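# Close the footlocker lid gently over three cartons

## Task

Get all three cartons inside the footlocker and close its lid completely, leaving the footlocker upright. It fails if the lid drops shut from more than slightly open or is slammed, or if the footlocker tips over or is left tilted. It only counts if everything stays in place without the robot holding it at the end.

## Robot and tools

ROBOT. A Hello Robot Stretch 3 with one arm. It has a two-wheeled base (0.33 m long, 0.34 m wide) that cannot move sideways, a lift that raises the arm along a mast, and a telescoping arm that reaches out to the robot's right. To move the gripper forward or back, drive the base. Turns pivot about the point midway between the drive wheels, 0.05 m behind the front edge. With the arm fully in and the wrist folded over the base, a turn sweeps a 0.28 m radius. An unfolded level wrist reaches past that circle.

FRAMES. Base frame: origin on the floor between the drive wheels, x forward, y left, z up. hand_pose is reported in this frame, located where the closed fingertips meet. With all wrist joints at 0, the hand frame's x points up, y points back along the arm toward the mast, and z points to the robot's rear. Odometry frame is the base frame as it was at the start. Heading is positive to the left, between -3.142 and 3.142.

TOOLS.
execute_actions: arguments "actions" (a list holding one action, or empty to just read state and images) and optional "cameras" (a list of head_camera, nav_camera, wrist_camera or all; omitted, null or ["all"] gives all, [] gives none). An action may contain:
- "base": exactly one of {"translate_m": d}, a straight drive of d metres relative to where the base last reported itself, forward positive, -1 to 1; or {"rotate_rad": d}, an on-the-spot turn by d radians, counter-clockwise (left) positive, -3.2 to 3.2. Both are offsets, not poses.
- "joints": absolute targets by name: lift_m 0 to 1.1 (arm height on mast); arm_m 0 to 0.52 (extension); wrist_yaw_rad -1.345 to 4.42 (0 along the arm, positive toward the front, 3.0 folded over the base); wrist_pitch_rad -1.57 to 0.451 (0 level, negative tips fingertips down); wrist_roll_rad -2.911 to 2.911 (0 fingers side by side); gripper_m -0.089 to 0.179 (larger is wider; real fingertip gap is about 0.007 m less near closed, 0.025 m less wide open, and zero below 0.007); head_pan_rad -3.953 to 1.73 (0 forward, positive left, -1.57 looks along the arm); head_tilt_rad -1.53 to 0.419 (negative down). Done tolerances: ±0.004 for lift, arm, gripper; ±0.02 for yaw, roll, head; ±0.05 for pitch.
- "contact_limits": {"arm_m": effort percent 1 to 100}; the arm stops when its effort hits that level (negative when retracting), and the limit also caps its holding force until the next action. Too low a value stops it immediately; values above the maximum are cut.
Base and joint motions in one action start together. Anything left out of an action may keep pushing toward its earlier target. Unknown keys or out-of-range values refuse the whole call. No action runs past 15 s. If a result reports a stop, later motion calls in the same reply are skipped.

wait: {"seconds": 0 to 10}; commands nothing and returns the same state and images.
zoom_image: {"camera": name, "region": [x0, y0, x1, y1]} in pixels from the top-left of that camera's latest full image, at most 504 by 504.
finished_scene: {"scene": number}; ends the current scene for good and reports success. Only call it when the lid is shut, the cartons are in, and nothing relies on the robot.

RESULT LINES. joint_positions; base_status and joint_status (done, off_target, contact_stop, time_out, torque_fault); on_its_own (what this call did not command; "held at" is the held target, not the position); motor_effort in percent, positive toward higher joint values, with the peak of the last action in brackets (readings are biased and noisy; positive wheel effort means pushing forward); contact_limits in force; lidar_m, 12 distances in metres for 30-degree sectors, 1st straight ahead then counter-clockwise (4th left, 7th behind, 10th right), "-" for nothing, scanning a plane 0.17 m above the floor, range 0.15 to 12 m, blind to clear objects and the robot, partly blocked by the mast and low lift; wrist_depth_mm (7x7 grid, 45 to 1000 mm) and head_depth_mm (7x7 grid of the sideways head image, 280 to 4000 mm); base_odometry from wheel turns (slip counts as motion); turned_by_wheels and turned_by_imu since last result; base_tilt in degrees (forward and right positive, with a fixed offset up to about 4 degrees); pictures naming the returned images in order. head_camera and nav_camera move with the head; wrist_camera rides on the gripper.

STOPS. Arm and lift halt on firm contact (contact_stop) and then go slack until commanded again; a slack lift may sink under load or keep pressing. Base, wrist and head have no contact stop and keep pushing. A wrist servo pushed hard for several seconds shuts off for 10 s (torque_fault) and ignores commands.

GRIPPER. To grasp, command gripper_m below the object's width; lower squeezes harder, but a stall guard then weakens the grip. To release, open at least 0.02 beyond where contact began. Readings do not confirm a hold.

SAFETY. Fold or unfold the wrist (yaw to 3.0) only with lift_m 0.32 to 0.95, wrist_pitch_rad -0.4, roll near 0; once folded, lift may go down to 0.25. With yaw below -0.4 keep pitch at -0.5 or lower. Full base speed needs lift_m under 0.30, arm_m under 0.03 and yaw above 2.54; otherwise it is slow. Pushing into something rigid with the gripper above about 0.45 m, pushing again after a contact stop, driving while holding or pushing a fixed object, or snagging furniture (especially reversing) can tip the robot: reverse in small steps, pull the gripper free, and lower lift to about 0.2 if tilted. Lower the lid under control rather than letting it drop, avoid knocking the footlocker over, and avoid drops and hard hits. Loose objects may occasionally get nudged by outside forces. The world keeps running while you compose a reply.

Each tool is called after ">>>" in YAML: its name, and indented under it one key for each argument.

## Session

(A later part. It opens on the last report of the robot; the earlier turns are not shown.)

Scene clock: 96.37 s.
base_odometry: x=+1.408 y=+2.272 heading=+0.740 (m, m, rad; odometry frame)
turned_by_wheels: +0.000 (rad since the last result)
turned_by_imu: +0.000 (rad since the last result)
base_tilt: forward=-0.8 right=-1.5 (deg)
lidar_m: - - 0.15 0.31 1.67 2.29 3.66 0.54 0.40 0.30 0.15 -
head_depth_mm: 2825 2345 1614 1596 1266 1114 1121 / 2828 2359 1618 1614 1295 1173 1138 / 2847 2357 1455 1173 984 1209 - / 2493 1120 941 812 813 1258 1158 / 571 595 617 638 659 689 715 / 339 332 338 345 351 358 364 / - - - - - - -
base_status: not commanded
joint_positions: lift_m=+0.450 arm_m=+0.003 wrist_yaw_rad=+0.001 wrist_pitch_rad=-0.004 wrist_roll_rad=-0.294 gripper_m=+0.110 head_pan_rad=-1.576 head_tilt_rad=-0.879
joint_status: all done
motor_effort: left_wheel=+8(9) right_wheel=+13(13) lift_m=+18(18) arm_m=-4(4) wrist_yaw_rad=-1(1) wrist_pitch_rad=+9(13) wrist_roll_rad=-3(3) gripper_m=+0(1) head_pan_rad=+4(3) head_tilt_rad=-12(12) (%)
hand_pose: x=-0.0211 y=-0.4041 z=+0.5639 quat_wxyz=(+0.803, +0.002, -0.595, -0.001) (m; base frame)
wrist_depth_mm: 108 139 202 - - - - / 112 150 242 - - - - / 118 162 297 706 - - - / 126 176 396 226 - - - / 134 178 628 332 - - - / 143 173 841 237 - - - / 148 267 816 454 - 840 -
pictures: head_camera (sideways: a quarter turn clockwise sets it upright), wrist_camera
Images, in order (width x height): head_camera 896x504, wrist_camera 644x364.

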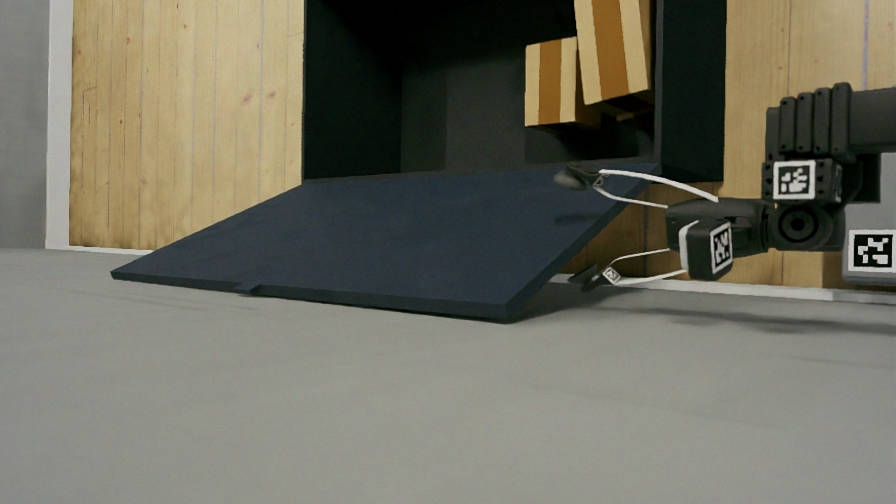

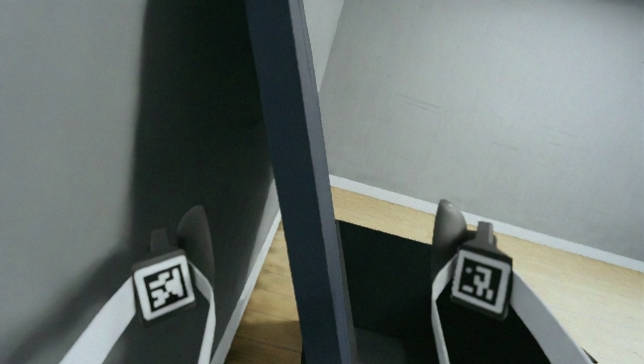

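>>> execute_actions:
  actions:
    - {"base":{"translate_m":-0.012},"joints":{"arm_m":0.04}}
  cameras: []

>>> execute_actions:
  actions:
    - {"base":{"translate_m":-0.05},"joints":{"gripper_m":0.06,"wrist_roll_rad":-0.15}}
  cameras: ["wrist_camera"]

>>> execute_actions:
  actions:
    - {"joints":{"lift_m":0.6,"wrist_roll_rad":-0.1}}
  cameras: ["wrist_camera","head_camera"]

Scene clock: 98.50 s.
base_odometry: x=+1.399 y=+2.264 heading=+0.740 (m, m, rad; odometry frame)
turned_by_wheels: +0.000 (rad since the last result)
turned_by_imu: +0.000 (rad since the last result)
base_tilt: forward=-0.7 right=-1.5 (deg)
lidar_m: - - 0.15 0.36 1.67 2.29 3.66 0.54 0.40 0.35 0.15 -
head_depth_mm: 2831 2303 1580 1559 1120 1156 1113 / 2794 2311 1589 1592 1299 1085 - / 2815 2297 1501 1184 977 1118 - / 2622 1135 957 833 822 1240 1134 / 644 667 690 651 740 767 794 / 363 371 378 386 393 400 406 / - - - 300 295 299 302
base_status: done
joint_positions: lift_m=+0.450 arm_m=+0.040 wrist_yaw_rad=+0.001 wrist_pitch_rad=-0.003 wrist_roll_rad=-0.295 gripper_m=+0.110 head_pan_rad=-1.576 head_tilt_rad=-0.889
joint_status: all done
motor_effort: left_wheel=-1(7) right_wheel=+1(10) lift_m=+18(18) arm_m=+1(5) wrist_yaw_rad=-1(0) wrist_pitch_rad=+9(9) wrist_roll_rad=-2(3) gripper_m=+0(0) head_pan_rad=+3(3) head_tilt_rad=-7(12) (%)
hand_pose: x=-0.0211 y=-0.4409 z=+0.5640 quat_wxyz=(+0.803, +0.002, -0.595, -0.001) (m; base frame)
wrist_depth_mm: 119 157 91 - - - - / 126 170 95 - - - - / 134 184 98 - - - - / 142 200 101 585 - - - / 149 202 104 345 - - - / 157 196 109 244 987 - - / 163 303 561 189 - 811 -
pictures: none
No camera images: the call's "cameras" was empty. Leave "cameras" out to get every camera's image.

Scene clock: 100.23 s.
base_odometry: x=+1.362 y=+2.230 heading=+0.740 (m, m, rad; odometry frame)
turned_by_wheels: +0.000 (rad since the last result)
turned_by_imu: +0.000 (rad since the last result)
base_tilt: forward=-0.6 right=-1.5 (deg)
lidar_m: - 0.15 0.20 0.56 1.67 2.24 3.60 0.54 0.40 0.39 0.20 0.15
head_depth_mm: 2812 2306 1540 1529 1123 1157 1120 / 2837 2298 1587 1599 1123 1082 - / 2842 2314 1590 1565 1343 1086 - / 2660 1165 942 743 908 1230 1143 / 1003 1038 1075 1116 1150 1165 1086 / 563 576 588 598 611 619 629 / 391 397 404 409 415 418 423
base_status: done
joint_positions: lift_m=+0.450 arm_m=+0.040 wrist_yaw_rad=+0.013 wrist_pitch_rad=-0.003 wrist_roll_rad=-0.157 gripper_m=+0.060 head_pan_rad=-1.576 head_tilt_rad=-0.889
joint_status: all done
motor_effort: left_wheel=+1(5) right_wheel=-4(15) lift_m=+19(19) arm_m=+2(2) wrist_yaw_rad=-9(17) wrist_pitch_rad=+9(9) wrist_roll_rad=+4(5) gripper_m=-2(84) head_pan_rad=+4(3) head_tilt_rad=-7(6) (%)
hand_pose: x=-0.0180 y=-0.4408 z=+0.5641 quat_wxyz=(+0.761, +0.006, -0.649, +0.004) (m; base frame)
wrist_depth_mm: 188 256 342 - - - - / 193 265 367 - - - - / 199 276 389 513 - - - / 204 289 452 335 - - - / 211 300 264 246 - - - / 217 300 109 195 991 827 - / 224 292 634 162 992 748 612
pictures: wrist_camera
Images, in order (width x height): wrist_camera 644x364.

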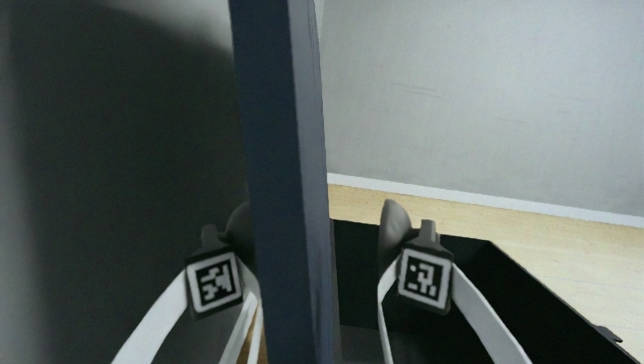

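Scene clock: 102.43 s.
base_odometry: x=+1.362 y=+2.230 heading=+0.740 (m, m, rad; odometry frame)
turned_by_wheels: +0.000 (rad since the last result)
turned_by_imu: +0.000 (rad since the last result)
base_tilt: forward=-0.6 right=-1.4 (deg)
lidar_m: - 0.15 0.20 0.56 1.67 2.25 3.59 0.54 0.40 0.39 0.20 0.15
head_depth_mm: 2820 2322 1536 1526 1126 1152 1119 / 2817 2307 1581 1590 1129 - - / 2807 2308 1595 1590 1350 - 1140 / 2649 2032 1827 1548 1438 1251 1139 / 1004 1036 1075 1112 1151 1160 1090 / 562 576 588 600 609 622 630 / 392 398 404 410 415 419 423
base_status: not commanded
joint_positions: lift_m=+0.600 arm_m=+0.040 wrist_yaw_rad=+0.007 wrist_pitch_rad=-0.003 wrist_roll_rad=-0.107 gripper_m=+0.060 head_pan_rad=-1.576 head_tilt_rad=-0.889
joint_status: all done
motor_effort: left_wheel=+2(1) right_wheel=-3(4) lift_m=+25(26) arm_m=+2(1) wrist_yaw_rad=-5(9) wrist_pitch_rad=+9(9) wrist_roll_rad=+4(5) gripper_m=-2(1) head_pan_rad=+5(4) head_tilt_rad=-7(8) (%)
hand_pose: x=-0.0197 y=-0.4409 z=+0.7136 quat_wxyz=(+0.744, +0.004, -0.668, +0.001) (m; base frame)
wrist_depth_mm: 197 271 513 - - - - / 201 279 486 - - - - / 205 284 438 641 - - - / 208 292 510 413 - - - / 212 299 429 305 - - - / 216 304 109 241 - - - / 221 291 598 200 - - -
pictures: head_camera (sideways: a quarter turn clockwise sets it upright), wrist_camera
Images, in order (width x height): head_camera 896x504, wrist_camera 644x364.

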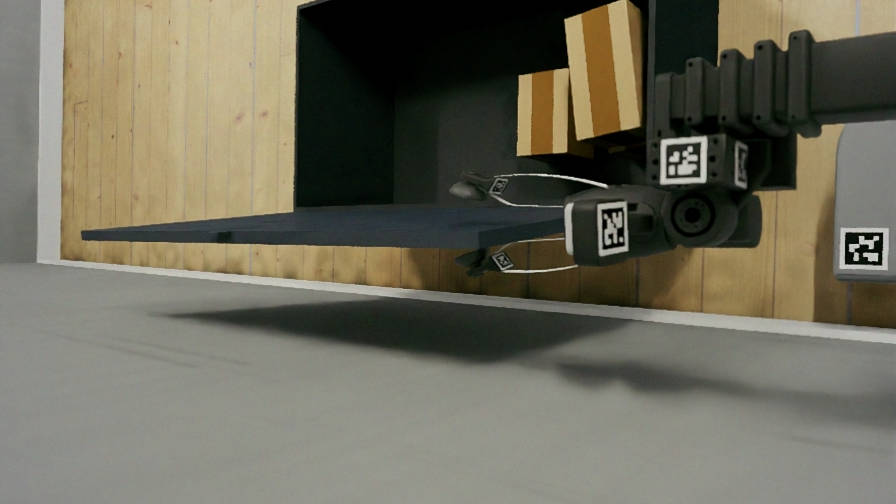

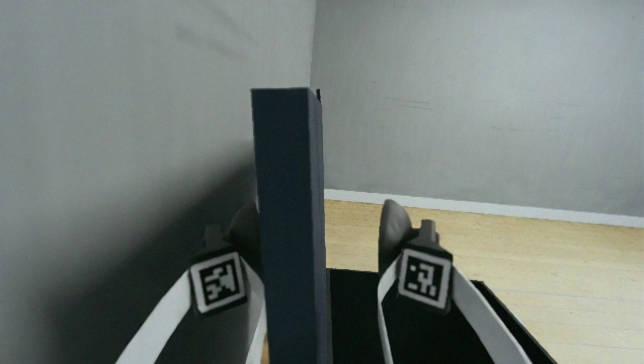

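>>> execute_actions:
  actions:
    - {"base":{"translate_m":-0.07},"joints":{"gripper_m":0.04,"wrist_roll_rad":0.05}}
  cameras: []

>>> execute_actions:
  actions:
    - {"base":{"translate_m":-0.07},"joints":{"lift_m":0.583,"wrist_roll_rad":0.3}}
  cameras: ["wrist_camera"]

>>> execute_actions:
  actions:
    - {"base":{"translate_m":-0.103},"joints":{"lift_m":0.534,"wrist_roll_rad":0.6,"gripper_m":0.05}}
  cameras: ["wrist_camera","head_camera"]

Scene clock: 104.53 s.
base_odometry: x=+1.310 y=+2.183 heading=+0.740 (m, m, rad; odometry frame)
turned_by_wheels: +0.000 (rad since the last result)
turned_by_imu: -0.001 (rad since the last result)
base_tilt: forward=-0.7 right=-1.5 (deg)
lidar_m: 0.21 0.22 0.30 0.85 1.66 2.18 3.53 0.54 0.40 0.38 0.30 0.22
head_depth_mm: 2810 2310 1815 1381 1279 1155 1121 / 2838 2311 1587 1604 1127 - - / 2826 2297 1548 1601 1279 - 1135 / 2844 2248 1355 1186 1355 1256 1149 / 1519 1572 1606 1558 1376 1228 1124 / 845 863 884 902 916 931 943 / 589 597 606 616 621 629 633
base_status: done
joint_positions: lift_m=+0.600 arm_m=+0.040 wrist_yaw_rad=-0.001 wrist_pitch_rad=-0.003 wrist_roll_rad=+0.044 gripper_m=+0.040 head_pan_rad=-1.576 head_tilt_rad=-0.889
joint_status: all done
motor_effort: left_wheel=+0(3) right_wheel=+2(7) lift_m=+25(25) arm_m=+2(2) wrist_yaw_rad=+2(5) wrist_pitch_rad=+9(9) wrist_roll_rad=+3(5) gripper_m=-1(78) head_pan_rad=+4(3) head_tilt_rad=-7(7) (%)
hand_pose: x=-0.0218 y=-0.4409 z=+0.7137 quat_wxyz=(+0.692, +0.001, -0.722, -0.002) (m; base frame)
wrist_depth_mm: 311 448 921 - - - - / 307 442 879 - - - - / 305 434 862 99 - - - / 300 428 858 102 - - - / 294 420 675 105 - - - / 294 413 - 108 - - - / 289 381 769 112 - 749 -
pictures: none
No camera images: the call's "cameras" was empty. Leave "cameras" out to get every camera's image.

Scene clock: 106.23 s.
base_odometry: x=+1.258 y=+2.136 heading=+0.740 (m, m, rad; odometry frame)
turned_by_wheels: +0.000 (rad since the last result)
turned_by_imu: -0.001 (rad since the last result)
base_tilt: forward=-0.7 right=-1.4 (deg)
lidar_m: 0.28 0.29 0.40 1.11 1.67 2.13 3.45 3.65 0.40 0.38 0.40 0.29
head_depth_mm: 2820 2297 1906 1343 1222 1176 1121 / 2855 2321 1593 1570 1365 - - / 2828 2235 1496 1517 1282 - 1138 / 2801 2165 1031 886 824 1184 1149 / 2039 2082 1813 1589 1398 1252 1120 / 1128 1159 1185 1207 1226 1195 1093 / 786 800 809 820 833 836 848
base_status: done
joint_positions: lift_m=+0.583 arm_m=+0.040 wrist_yaw_rad=-0.004 wrist_pitch_rad=-0.002 wrist_roll_rad=+0.295 gripper_m=+0.040 head_pan_rad=-1.576 head_tilt_rad=-0.889
joint_status: all done
motor_effort: left_wheel=-1(4) right_wheel=+4(5) lift_m=+18(21) arm_m=+2(2) wrist_yaw_rad=+4(3) wrist_pitch_rad=+9(9) wrist_roll_rad=+3(5) gripper_m=-2(2) head_pan_rad=+4(3) head_tilt_rad=-7(7) (%)
hand_pose: x=-0.0226 y=-0.4409 z=+0.6972 quat_wxyz=(+0.596, -0.001, -0.803, -0.003) (m; base frame)
wrist_depth_mm: 476 738 - - - - - / 445 676 - - - - - / 418 612 - 99 - - - / 400 563 - 102 - - - / 384 519 773 105 - - - / 364 480 - 109 - 887 - / 345 436 737 560 - 860 569
pictures: wrist_camera
Images, in order (width x height): wrist_camera 644x364.

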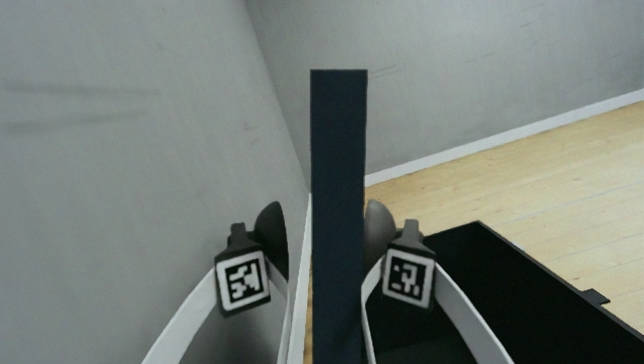

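Scene clock: 108.20 s.
base_odometry: x=+1.182 y=+2.067 heading=+0.740 (m, m, rad; odometry frame)
turned_by_wheels: +0.000 (rad since the last result)
turned_by_imu: -0.001 (rad since the last result)
base_tilt: forward=-0.7 right=-1.6 (deg)
lidar_m: 0.39 0.40 0.55 1.52 1.66 2.04 3.37 3.51 0.40 0.38 0.40 0.40
head_depth_mm: 2860 2318 1905 1622 1408 1243 1120 / 2851 2323 1865 1499 1238 1011 - / 2850 2194 927 776 1129 - 1130 / 2858 1319 1025 871 811 1188 1136 / 2735 2251 1321 1060 926 1192 1116 / 1555 1599 1618 1560 1399 1249 1119 / 1078 1093 1115 1125 1136 1139 1085
base_status: done
joint_positions: lift_m=+0.534 arm_m=+0.040 wrist_yaw_rad=-0.010 wrist_pitch_rad=-0.015 wrist_roll_rad=+0.597 gripper_m=+0.050 head_pan_rad=-1.576 head_tilt_rad=-0.889
joint_status: all done
motor_effort: left_wheel=-1(5) right_wheel=+6(6) lift_m=+19(17) arm_m=+2(2) wrist_yaw_rad=+8(7) wrist_pitch_rad=+13(13) wrist_roll_rad=+2(2) gripper_m=-3(51) head_pan_rad=+2(4) head_tilt_rad=-7(7) (%)
hand_pose: x=-0.0240 y=-0.4405 z=+0.6448 quat_wxyz=(+0.468, -0.001, -0.884, -0.009) (m; base frame)
wrist_depth_mm: 889 - - - - - - / 766 - - - - - - / 666 965 - 234 - - - / 593 813 - 209 - - - / 524 695 959 189 945 812 843 / 479 611 - 173 538 880 507 / 436 525 752 160 942 789 643
pictures: head_camera (sideways: a quarter turn clockwise sets it upright), wrist_camera
Images, in order (width x height): head_camera 896x504, wrist_camera 644x364.

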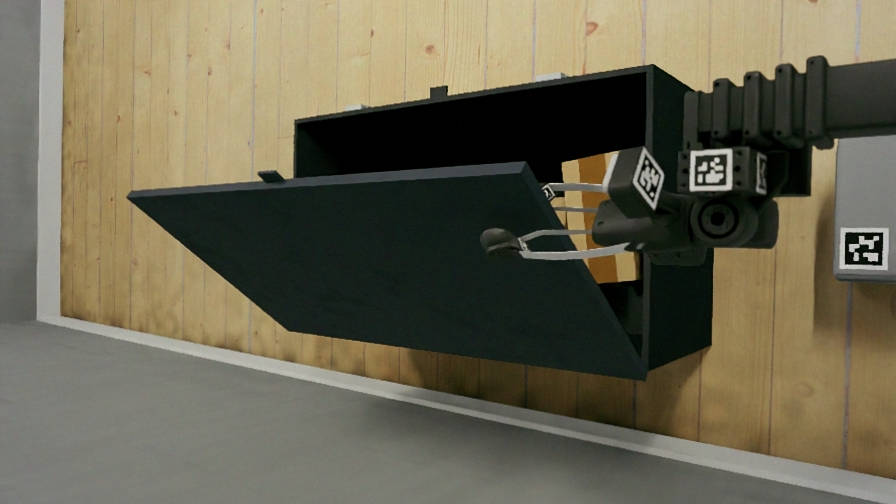

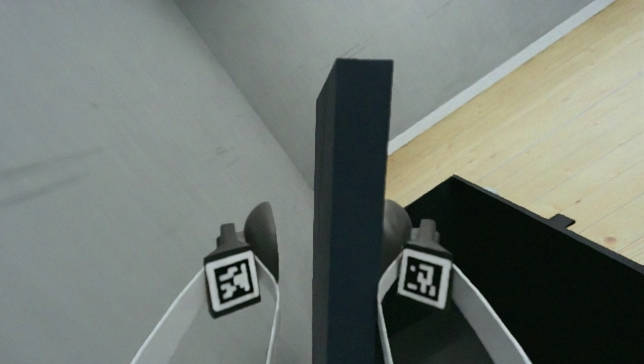

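>>> execute_actions:
  actions:
    - {"base":{"translate_m":-0.09},"joints":{"lift_m":0.465,"wrist_roll_rad":0.9}}
  cameras: []

>>> execute_actions:
  actions:
    - {"base":{"translate_m":-0.065},"joints":{"lift_m":0.38,"wrist_roll_rad":1.2}}
  cameras: ["wrist_camera"]

>>> execute_actions:
  actions:
    - {"base":{"translate_m":-0.03},"joints":{"lift_m":0.31,"wrist_roll_rad":1.42}}
  cameras: ["wrist_camera","head_camera"]

Scene clock: 110.43 s.
base_odometry: x=+1.116 y=+2.006 heading=+0.739 (m, m, rad; odometry frame)
turned_by_wheels: +0.000 (rad since the last result)
turned_by_imu: -0.001 (rad since the last result)
base_tilt: forward=-0.6 right=-1.4 (deg)
lidar_m: 0.48 0.49 0.67 1.60 1.66 1.97 3.26 3.42 0.40 0.38 0.40 0.49
head_depth_mm: 2837 2325 1905 1623 1422 1250 1117 / 2828 2317 1900 1630 1382 1264 - / 2827 2293 1343 909 1172 - - / 2816 2299 1098 926 862 1185 1134 / 2811 2303 1241 1033 907 1194 1126 / 1927 1986 1792 1193 971 1196 1116 / 1340 1360 1379 1393 1361 1230 1122
base_status: done
joint_positions: lift_m=+0.465 arm_m=+0.040 wrist_yaw_rad=-0.010 wrist_pitch_rad=-0.030 wrist_roll_rad=+0.898 gripper_m=+0.050 head_pan_rad=-1.576 head_tilt_rad=-0.889
joint_status: all done
motor_effort: left_wheel=+0(5) right_wheel=+5(6) lift_m=+21(22) arm_m=+2(2) wrist_yaw_rad=+8(11) wrist_pitch_rad=+19(19) wrist_roll_rad=+1(1) gripper_m=-5(5) head_pan_rad=+3(3) head_tilt_rad=-7(7) (%)
hand_pose: x=-0.0241 y=-0.4401 z=+0.5717 quat_wxyz=(+0.330, +0.000, -0.944, -0.016) (m; base frame)
wrist_depth_mm: - - - - - - - / - - - - - - 980 / - - - 234 - - 866 / 868 - - 213 931 603 737 / 732 920 - 196 947 866 410 / 629 766 - 181 553 754 601 / 557 643 814 168 878 683 555
pictures: none
No camera images: the call's "cameras" was empty. Leave "cameras" out to get every camera's image.

Scene clock: 112.03 s.
base_odometry: x=+1.068 y=+1.962 heading=+0.739 (m, m, rad; odometry frame)
turned_by_wheels: +0.000 (rad since the last result)
turned_by_imu: +0.000 (rad since the last result)
base_tilt: forward=-0.7 right=-1.4 (deg)
lidar_m: 0.54 0.56 0.77 1.60 1.67 1.92 3.18 3.35 0.40 0.38 0.40 0.56
head_depth_mm: 2821 2312 1901 1628 1403 1253 1116 / 2801 2319 1901 1617 1408 1263 1121 / 2841 2329 1815 1536 1099 1231 - / 2792 2323 1198 1022 911 1106 1133 / 2812 2316 1274 1075 947 1191 1125 / 2197 2172 1402 1138 971 1188 1112 / 1517 1551 1566 1521 1077 1232 1121
base_status: done
joint_positions: lift_m=+0.380 arm_m=+0.040 wrist_yaw_rad=-0.004 wrist_pitch_rad=-0.038 wrist_roll_rad=+1.199 gripper_m=+0.050 head_pan_rad=-1.576 head_tilt_rad=-0.889
joint_status: all done
motor_effort: left_wheel=+0(5) right_wheel=+1(4) lift_m=+21(23) arm_m=+2(2) wrist_yaw_rad=+4(12) wrist_pitch_rad=+22(22) wrist_roll_rad=+1(2) gripper_m=-5(6) head_pan_rad=+4(3) head_tilt_rad=-5(7) (%)
hand_pose: x=-0.0225 y=-0.4398 z=+0.4846 quat_wxyz=(+0.185, +0.001, -0.983, -0.020) (m; base frame)
wrist_depth_mm: - - - - - - 710 / - - - - - 984 666 / - - - - 903 864 618 / - - - 213 935 735 267 / - - - 209 109 730 532 / 829 930 - 207 513 633 505 / 704 771 887 203 806 322 278
pictures: wrist_camera
Images, in order (width x height): wrist_camera 644x364.

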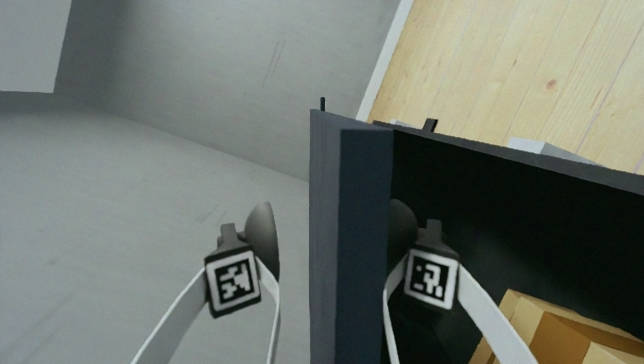

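Scene clock: 113.53 s.
base_odometry: x=+1.046 y=+1.942 heading=+0.739 (m, m, rad; odometry frame)
turned_by_wheels: +0.000 (rad since the last result)
turned_by_imu: +0.000 (rad since the last result)
base_tilt: forward=-0.7 right=-1.5 (deg)
lidar_m: 0.57 0.59 0.81 1.61 1.67 1.89 3.17 3.31 3.27 0.38 0.40 0.59
head_depth_mm: 2835 2341 1905 1620 1405 1250 1117 / 2814 2310 1892 1629 1405 1254 1135 / 2826 2318 1861 1590 1363 1263 - / 2825 2312 1296 1100 970 1105 1137 / 2823 2335 1328 1127 981 1195 1119 / 2360 2186 1368 1157 992 1186 1119 / 1613 1625 1652 1490 1030 1210 1115
base_status: done
joint_positions: lift_m=+0.310 arm_m=+0.040 wrist_yaw_rad=-0.007 wrist_pitch_rad=-0.040 wrist_roll_rad=+1.417 gripper_m=+0.050 head_pan_rad=-1.576 head_tilt_rad=-0.889
joint_status: all done
motor_effort: left_wheel=-1(6) right_wheel=+4(4) lift_m=+21(23) arm_m=+2(2) wrist_yaw_rad=+6(5) wrist_pitch_rad=+22(22) wrist_roll_rad=+2(7) gripper_m=-6(6) head_pan_rad=+4(3) head_tilt_rad=-7(8) (%)
hand_pose: x=-0.0232 y=-0.4398 z=+0.4143 quat_wxyz=(+0.077, -0.002, -0.997, -0.020) (m; base frame)
wrist_depth_mm: - - - - - 789 527 / - - - - - 746 511 / - - - - 923 647 500 / - - - 206 919 630 115 / - - - 221 866 660 113 / - - - 239 114 308 117 / 880 907 984 261 726 261 121
pictures: head_camera (sideways: a quarter turn clockwise sets it upright), wrist_camera
Images, in order (width x height): head_camera 896x504, wrist_camera 644x364.

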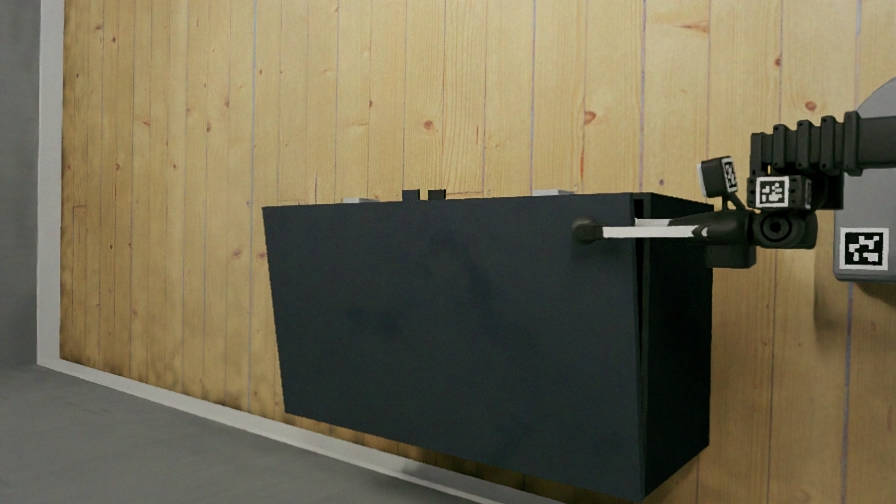

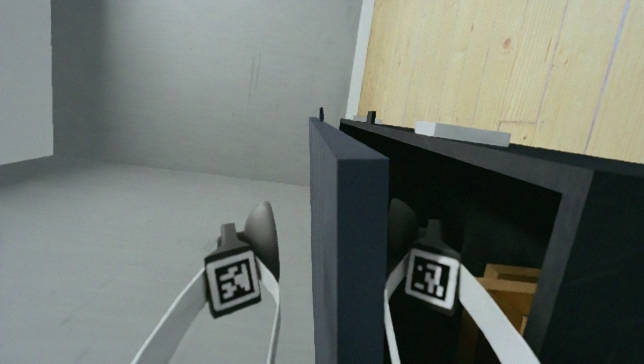

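>>> execute_actions:
  actions:
    - {"base":{"translate_m":-0.035},"joints":{"lift_m":0.287,"wrist_roll_rad":1.5}}
  cameras: ["wrist_camera","head_camera"]

Scene clock: 115.07 s.
base_odometry: x=+1.020 y=+1.918 heading=+0.739 (m, m, rad; odometry frame)
turned_by_wheels: +0.000 (rad since the last result)
turned_by_imu: +0.000 (rad since the last result)
base_tilt: forward=-0.5 right=-1.6 (deg)
lidar_m: 0.61 0.63 0.86 1.60 1.67 1.87 3.14 3.26 3.27 0.38 0.40 0.54
head_depth_mm: 2821 2299 1895 1620 1419 1251 1112 / 2861 2312 1915 1629 1413 1248 1134 / 2841 2317 1919 1623 1422 1270 - / 2864 2308 1324 1128 986 1069 1140 / 2847 2316 1345 1144 996 1190 1118 / 2480 2245 1363 1152 1004 1187 1121 / 1716 1748 1731 1229 1018 1190 1118
base_status: done
joint_positions: lift_m=+0.287 arm_m=+0.040 wrist_yaw_rad=+0.008 wrist_pitch_rad=-0.040 wrist_roll_rad=+1.500 gripper_m=+0.050 head_pan_rad=-1.576 head_tilt_rad=-0.889
joint_status: all done
motor_effort: left_wheel=+2(5) right_wheel=-3(7) lift_m=+21(25) arm_m=+2(2) wrist_yaw_rad=-6(6) wrist_pitch_rad=+22(23) wrist_roll_rad=+0(2) gripper_m=-5(6) head_pan_rad=+4(3) head_tilt_rad=-7(6) (%)
hand_pose: x=-0.0193 y=-0.4398 z=+0.3912 quat_wxyz=(+0.036, +0.005, -0.999, -0.020) (m; base frame)
wrist_depth_mm: - - - - - 700 474 / - - - - - 700 470 / - - - - 786 605 467 / - - - 927 253 215 233 / - - - 199 848 124 124 / - - - 249 313 115 117 / 989 - - 339 712 120 121
pictures: head_camera (sideways: a quarter turn clockwise sets it upright), wrist_camera
Images, in order (width x height): head_camera 896x504, wrist_camera 644x364.

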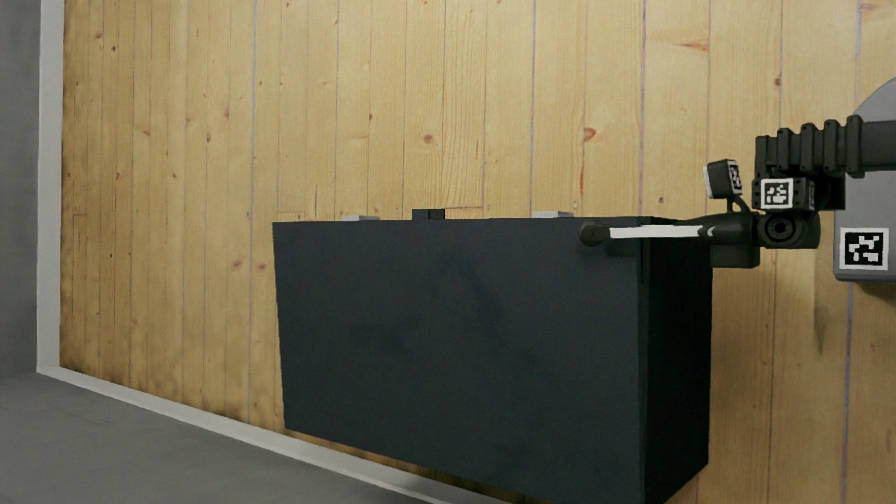

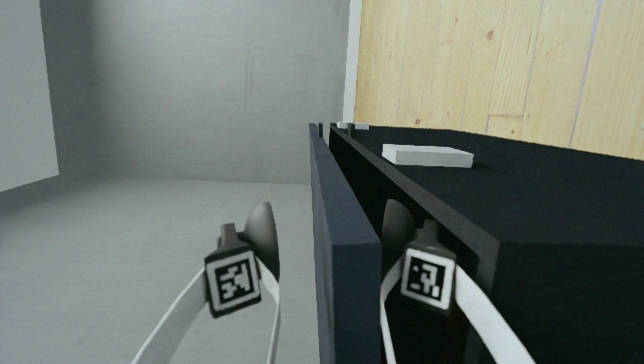

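>>> execute_actions:
  actions:
    - {"base":{"translate_m":-0.02}}
  cameras: ["wrist_camera"]

>>> execute_actions:
  actions:
    - {"joints":{"lift_m":0.275}}
  cameras: ["wrist_camera"]

Scene clock: 116.33 s.
base_odometry: x=+1.005 y=+1.905 heading=+0.739 (m, m, rad; odometry frame)
turned_by_wheels: +0.000 (rad since the last result)
turned_by_imu: +0.000 (rad since the last result)
base_tilt: forward=-0.7 right=-1.5 (deg)
lidar_m: 0.63 0.65 0.89 1.60 1.67 1.85 3.12 3.27 3.28 0.38 0.40 0.54
head_depth_mm: 2848 2301 1905 1617 1414 1253 1119 / 2834 2307 1903 1617 1416 1255 1132 / 2844 2317 1904 1627 1413 1272 - / 2840 2317 1357 1151 998 1105 1137 / 2844 2333 1344 1131 991 1193 1119 / 2570 2249 1371 1155 1001 1195 1118 / 1773 1793 1706 1188 1013 1187 1121
base_status: done
joint_positions: lift_m=+0.287 arm_m=+0.040 wrist_yaw_rad=+0.008 wrist_pitch_rad=-0.033 wrist_roll_rad=+1.500 gripper_m=+0.050 head_pan_rad=-1.576 head_tilt_rad=-0.889
joint_status: not commanded
motor_effort: left_wheel=+1(2) right_wheel=-2(10) lift_m=+21(21) arm_m=+1(2) wrist_yaw_rad=-5(6) wrist_pitch_rad=+20(22) wrist_roll_rad=+0(0) gripper_m=-4(4) head_pan_rad=+3(5) head_tilt_rad=-5(6) (%)
hand_pose: x=-0.0193 y=-0.4400 z=+0.3929 quat_wxyz=(+0.036, +0.005, -0.999, -0.017) (m; base frame)
wrist_depth_mm: - - - - - 722 478 / - - - - - 701 478 / - - - - - 649 478 / - - - 932 290 326 355 / - - - 951 209 179 187 / - - - 253 893 125 127 / - - - 393 745 120 120
pictures: wrist_camera
Images, in order (width x height): wrist_camera 644x364.

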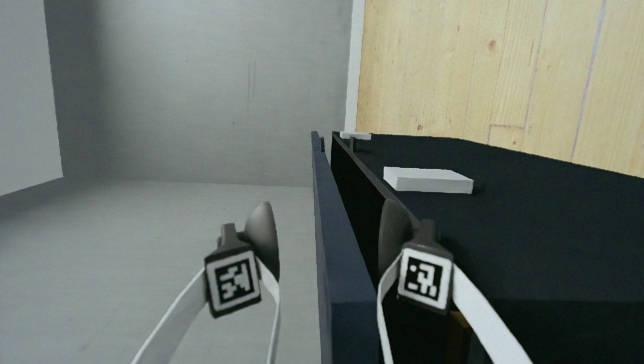

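Scene clock: 117.10 s.
base_odometry: x=+1.005 y=+1.905 heading=+0.739 (m, m, rad; odometry frame)
turned_by_wheels: +0.000 (rad since the last result)
turned_by_imu: +0.000 (rad since the last result)
base_tilt: forward=-0.6 right=-1.5 (deg)
lidar_m: 0.62 0.65 0.89 1.60 1.67 1.85 3.11 3.28 3.30 0.38 0.40 0.54
head_depth_mm: 2837 2321 1898 1631 1418 1246 1121 / 2837 2323 1906 1612 1413 1247 1138 / 2859 2300 1909 1620 1411 1269 - / 2870 2320 1354 1153 998 1106 1141 / 2840 2299 1342 1144 991 1195 1121 / 2559 2251 1366 1157 1001 1193 1123 / 1774 1790 1706 1188 1015 1192 1121
base_status: not commanded
joint_positions: lift_m=+0.275 arm_m=+0.040 wrist_yaw_rad=+0.003 wrist_pitch_rad=-0.009 wrist_roll_rad=+1.500 gripper_m=+0.050 head_pan_rad=-1.576 head_tilt_rad=-0.889
joint_status: all done
motor_effort: left_wheel=+0(1) right_wheel=-1(2) lift_m=+19(21) arm_m=+2(2) wrist_yaw_rad=-1(5) wrist_pitch_rad=+11(20) wrist_roll_rad=+0(0) gripper_m=+0(3) head_pan_rad=+3(2) head_tilt_rad=-8(6) (%)
hand_pose: x=-0.0205 y=-0.4407 z=+0.3871 quat_wxyz=(+0.036, +0.002, -0.999, -0.005) (m; base frame)
wrist_depth_mm: - - - - - 726 480 / - - - - - 729 484 / - - - - - 674 476 / - - - 923 275 337 366 / - - - 950 195 184 193 / - - - 142 - 127 130 / - - - 116 781 116 116
pictures: wrist_camera
Images, in order (width x height): wrist_camera 644x364.

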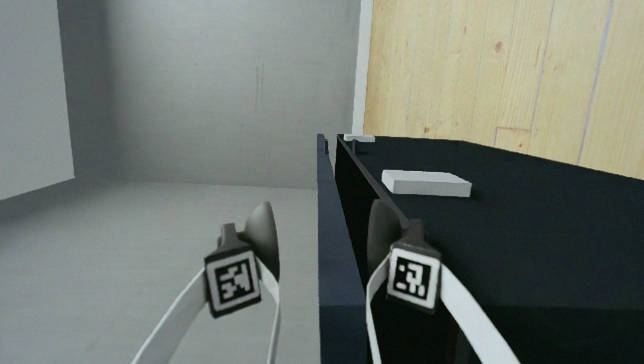

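>>> execute_actions:
  actions:
    - {"base":{"translate_m":-0.006}}
  cameras: ["wrist_camera"]

Scene clock: 118.47 s.
base_odometry: x=+1.001 y=+1.901 heading=+0.739 (m, m, rad; odometry frame)
turned_by_wheels: +0.000 (rad since the last result)
turned_by_imu: +0.000 (rad since the last result)
base_tilt: forward=-0.6 right=-1.5 (deg)
lidar_m: 0.63 0.66 0.90 1.60 1.67 1.84 3.12 3.27 3.28 0.38 0.40 0.54
head_depth_mm: 2854 2314 1889 1625 1414 1258 1122 / 2839 2321 1888 1616 1412 1252 1133 / 2835 2316 1918 1628 1415 1275 - / 2828 2314 1370 1158 1009 1109 1141 / 2832 2309 1357 1146 1004 1188 1118 / 2601 2253 1370 1160 1005 1196 1122 / 1787 1803 1723 1174 1018 1185 1121
base_status: done
joint_positions: lift_m=+0.275 arm_m=+0.040 wrist_yaw_rad=+0.000 wrist_pitch_rad=-0.006 wrist_roll_rad=+1.500 gripper_m=+0.050 head_pan_rad=-1.576 head_tilt_rad=-0.889
joint_status: not commanded
motor_effort: left_wheel=+0(4) right_wheel=+0(7) lift_m=+19(19) arm_m=+0(2) wrist_yaw_rad=+1(5) wrist_pitch_rad=+10(11) wrist_roll_rad=+0(0) gripper_m=-2(1) head_pan_rad=+4(5) head_tilt_rad=-6(7) (%)
hand_pose: x=-0.0214 y=-0.4409 z=+0.3880 quat_wxyz=(+0.036, +0.000, -0.999, -0.003) (m; base frame)
wrist_depth_mm: - - - - - 730 486 / - - - - - 729 486 / - - - - - 720 480 / - - - 934 332 384 413 / - - - - 220 205 214 / - - - - - 142 145 / - - - - 747 117 117
pictures: wrist_camera
Images, in order (width x height): wrist_camera 644x364.

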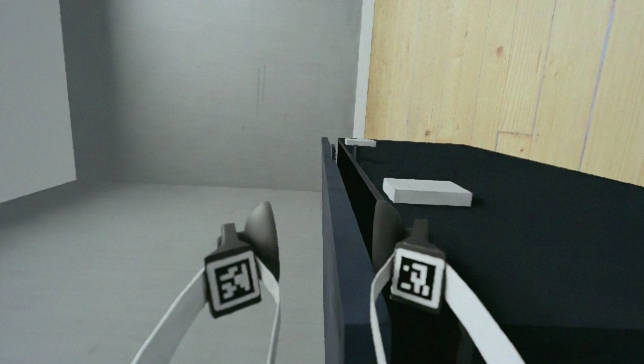

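>>> execute_actions:
  actions:
    - {"joints":{"lift_m":0.263}}
  cameras: ["wrist_camera"]

Scene clock: 119.47 s.
base_odometry: x=+1.001 y=+1.901 heading=+0.739 (m, m, rad; odometry frame)
turned_by_wheels: +0.000 (rad since the last result)
turned_by_imu: +0.000 (rad since the last result)
base_tilt: forward=-0.7 right=-1.4 (deg)
lidar_m: 0.63 0.66 0.90 1.60 1.67 1.84 3.12 3.26 3.29 0.38 0.40 0.54
head_depth_mm: 2859 2322 1896 1624 1419 1248 1123 / 2831 2310 1895 1632 1415 1247 1135 / 2803 2294 1907 1630 1420 1278 - / 2838 2313 1365 1168 1009 1105 1139 / 2827 2300 1359 1145 1005 1194 1120 / 2556 2239 1363 1160 1007 1189 1121 / 1780 1821 1707 1163 1015 1195 1120
base_status: not commanded
joint_positions: lift_m=+0.263 arm_m=+0.040 wrist_yaw_rad=-0.001 wrist_pitch_rad=+0.016 wrist_roll_rad=+1.500 gripper_m=+0.050 head_pan_rad=-1.576 head_tilt_rad=-0.889
joint_status: all done
motor_effort: left_wheel=+0(0) right_wheel=+0(0) lift_m=+17(18) arm_m=+0(0) wrist_yaw_rad=+2(1) wrist_pitch_rad=+2(10) wrist_roll_rad=+0(0) gripper_m=+2(3) head_pan_rad=+4(5) head_tilt_rad=-7(6) (%)
hand_pose: x=-0.0217 y=-0.4414 z=+0.3818 quat_wxyz=(+0.036, -0.001, -0.999, +0.008) (m; base frame)
wrist_depth_mm: - - - - - 755 491 / - - - - - 748 487 / - - - - - 738 487 / - - - - 345 388 413 / - - - - 218 208 216 / - - - - - 142 146 / - - - - 771 114 114
pictures: wrist_camera
Images, in order (width x height): wrist_camera 644x364.

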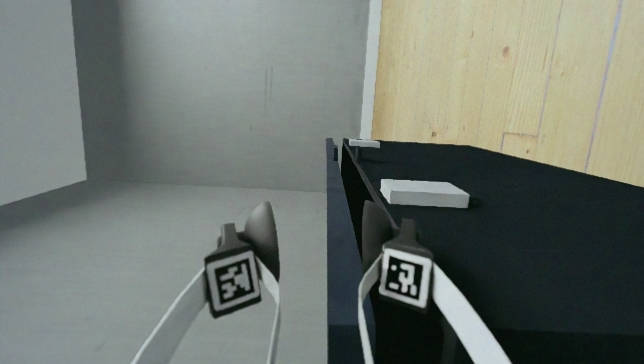

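Still wedged, gap ~3°. Ease out.

>>> execute_actions:
  actions:
    - {"base":{"translate_m":-0.005}}
  cameras: ["wrist_camera"]

Scene clock: 120.80 s.
base_odometry: x=+0.997 y=+1.897 heading=+0.739 (m, m, rad; odometry frame)
turned_by_wheels: +0.000 (rad since the last result)
turned_by_imu: +0.000 (rad since the last result)
base_tilt: forward=-0.6 right=-1.5 (deg)
lidar_m: 0.64 0.66 0.91 1.60 1.66 1.83 3.11 3.24 3.28 0.38 0.40 0.54
head_depth_mm: 2810 2317 1913 1617 1410 1251 1120 / 2823 2318 1909 1612 1411 1254 1135 / 2827 2318 1912 1631 1404 1268 - / 2814 2288 1391 1176 1024 1195 1140 / 2817 2304 1361 1159 1010 1193 1126 / 2585 2239 1373 1169 1015 1191 1116 / 1799 1841 1712 1169 1018 1188 1121
base_status: done
joint_positions: lift_m=+0.263 arm_m=+0.040 wrist_yaw_rad=+0.001 wrist_pitch_rad=-0.003 wrist_roll_rad=+1.500 gripper_m=+0.050 head_pan_rad=-1.576 head_tilt_rad=-0.889
joint_status: not commanded
motor_effort: left_wheel=+1(3) right_wheel=-1(7) lift_m=+20(20) arm_m=+0(0) wrist_yaw_rad=+0(3) wrist_pitch_rad=+9(13) wrist_roll_rad=+0(0) gripper_m=-3(2) head_pan_rad=+3(4) head_tilt_rad=-6(7) (%)
hand_pose: x=-0.0211 y=-0.4411 z=+0.3767 quat_wxyz=(+0.036, +0.001, -0.999, -0.002) (m; base frame)
wrist_depth_mm: - - - - - 716 477 / - - - - - 719 471 / - - - - - 702 463 / - - - 919 381 407 422 / - - - 822 251 220 230 / - - - 636 - 152 155 / - - - 561 125 117 117
pictures: wrist_camera
Images, in order (width x height): wrist_camera 644x364.

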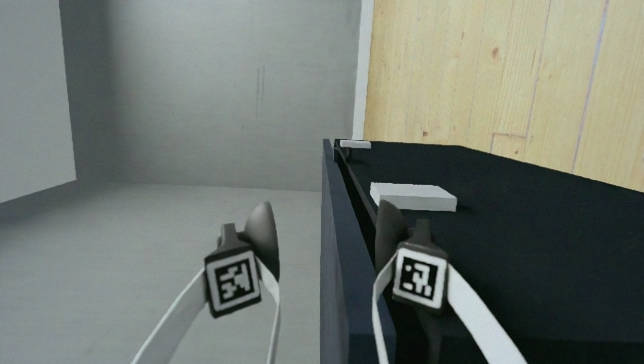

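>>> execute_actions:
  actions:
    - {"base":{"translate_m":-0.005},"joints":{"lift_m":0.255}}
  cameras: ["wrist_camera"]

>>> execute_actions:
  actions:
    - {"base":{"translate_m":-0.04}}
  cameras: ["wrist_camera","head_camera"]

Scene clock: 122.23 s.
base_odometry: x=+0.993 y=+1.894 heading=+0.739 (m, m, rad; odometry frame)
turned_by_wheels: +0.000 (rad since the last result)
turned_by_imu: +0.000 (rad since the last result)
base_tilt: forward=-0.6 right=-1.4 (deg)
lidar_m: 0.64 0.67 0.91 1.60 1.67 1.83 3.10 3.26 3.29 0.38 0.40 0.54
head_depth_mm: 2853 2299 1916 1625 1409 1253 1121 / 2812 2318 1916 1626 1410 1254 1136 / 2801 2298 1901 1628 1408 1273 - / 2815 2298 1783 1221 1054 1190 1134 / 2832 2309 1372 1176 1022 1196 1118 / 2631 2249 1378 1178 1024 1186 1117 / 1818 1843 1725 1171 1020 1191 1121
base_status: done
joint_positions: lift_m=+0.255 arm_m=+0.040 wrist_yaw_rad=-0.009 wrist_pitch_rad=-0.003 wrist_roll_rad=+1.500 gripper_m=+0.050 head_pan_rad=-1.576 head_tilt_rad=-0.889
joint_status: all done
motor_effort: left_wheel=+0(3) right_wheel=+3(9) lift_m=+19(19) arm_m=+0(0) wrist_yaw_rad=+7(9) wrist_pitch_rad=+9(9) wrist_roll_rad=+0(0) gripper_m=-1(2) head_pan_rad=+4(3) head_tilt_rad=-7(6) (%)
hand_pose: x=-0.0237 y=-0.4411 z=+0.3687 quat_wxyz=(+0.036, -0.005, -0.999, -0.002) (m; base frame)
wrist_depth_mm: - - - - - 706 464 / - - - - - 701 457 / - - - - - 684 461 / - - - - 438 470 428 / - - - 791 264 247 260 / - - - 616 - 169 173 / - - - 509 124 128 129
pictures: wrist_camera
Images, in order (width x height): wrist_camera 644x364.

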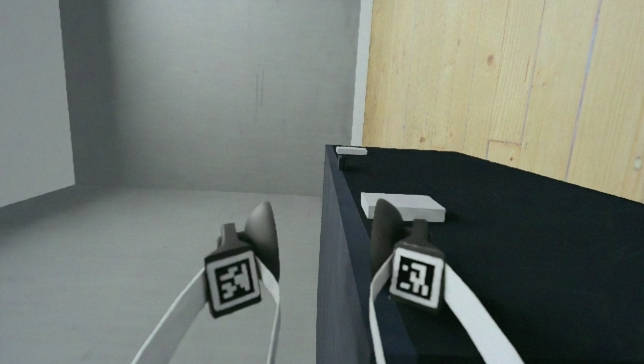

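Scene clock: 123.77 s.
base_odometry: x=+0.964 y=+1.867 heading=+0.739 (m, m, rad; odometry frame)
turned_by_wheels: +0.000 (rad since the last result)
turned_by_imu: +0.000 (rad since the last result)
base_tilt: forward=-0.6 right=-1.4 (deg)
lidar_m: 0.68 0.71 0.97 1.60 1.66 1.80 3.05 3.19 3.28 0.39 0.40 0.54
head_depth_mm: 2842 2308 1911 1631 1404 1250 1119 / 2833 2309 1888 1619 1409 1248 1143 / 2849 2310 1895 1634 1412 1277 - / 2832 2320 1857 1524 1337 1202 1132 / 2778 2297 1368 1179 1024 1195 1122 / 2743 2313 1374 1177 1021 1192 1123 / 1924 1964 1737 1172 1025 1191 1121
base_status: done
joint_positions: lift_m=+0.255 arm_m=+0.040 wrist_yaw_rad=-0.002 wrist_pitch_rad=-0.003 wrist_roll_rad=+1.500 gripper_m=+0.050 head_pan_rad=-1.576 head_tilt_rad=-0.889
joint_status: not commanded
motor_effort: left_wheel=+0(5) right_wheel=+0(4) lift_m=+18(18) arm_m=+0(0) wrist_yaw_rad=+2(7) wrist_pitch_rad=+9(9) wrist_roll_rad=+0(0) gripper_m=-1(1) head_pan_rad=+4(3) head_tilt_rad=-6(7) (%)
hand_pose: x=-0.0218 y=-0.4411 z=+0.3687 quat_wxyz=(+0.036, -0.001, -0.999, -0.002) (m; base frame)
wrist_depth_mm: - - - - - 699 464 / - - - - - 699 460 / - - - - - 685 457 / - - - - 643 593 452 / - - - 828 390 366 383 / - - - 626 - 250 256 / - - - 509 186 189 194
pictures: head_camera (sideways: a quarter turn clockwise sets it upright), wrist_camera
Images, in order (width x height): head_camera 896x504, wrist_camera 644x364.

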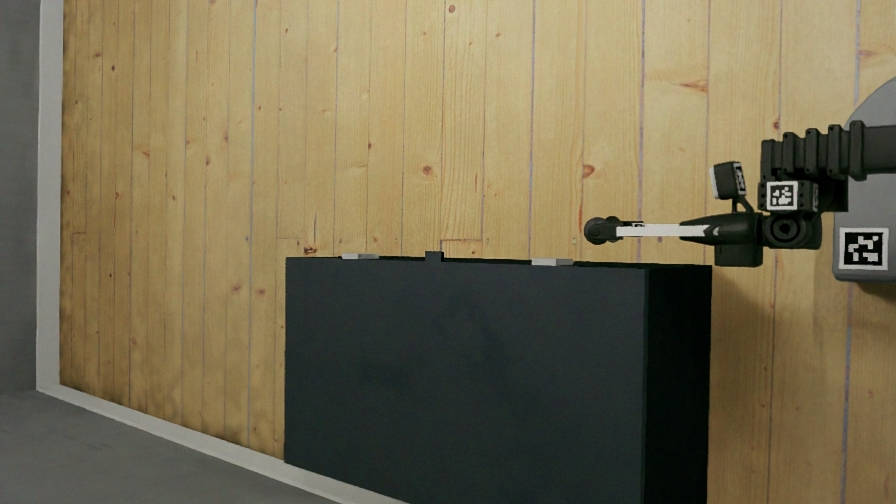

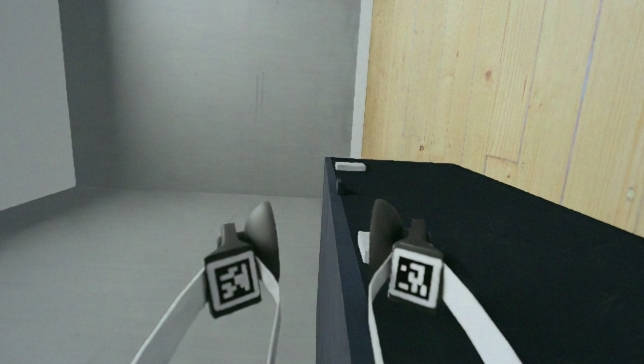

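>>> finished_scene:
  scene: 1

The scene is finished: the task was done.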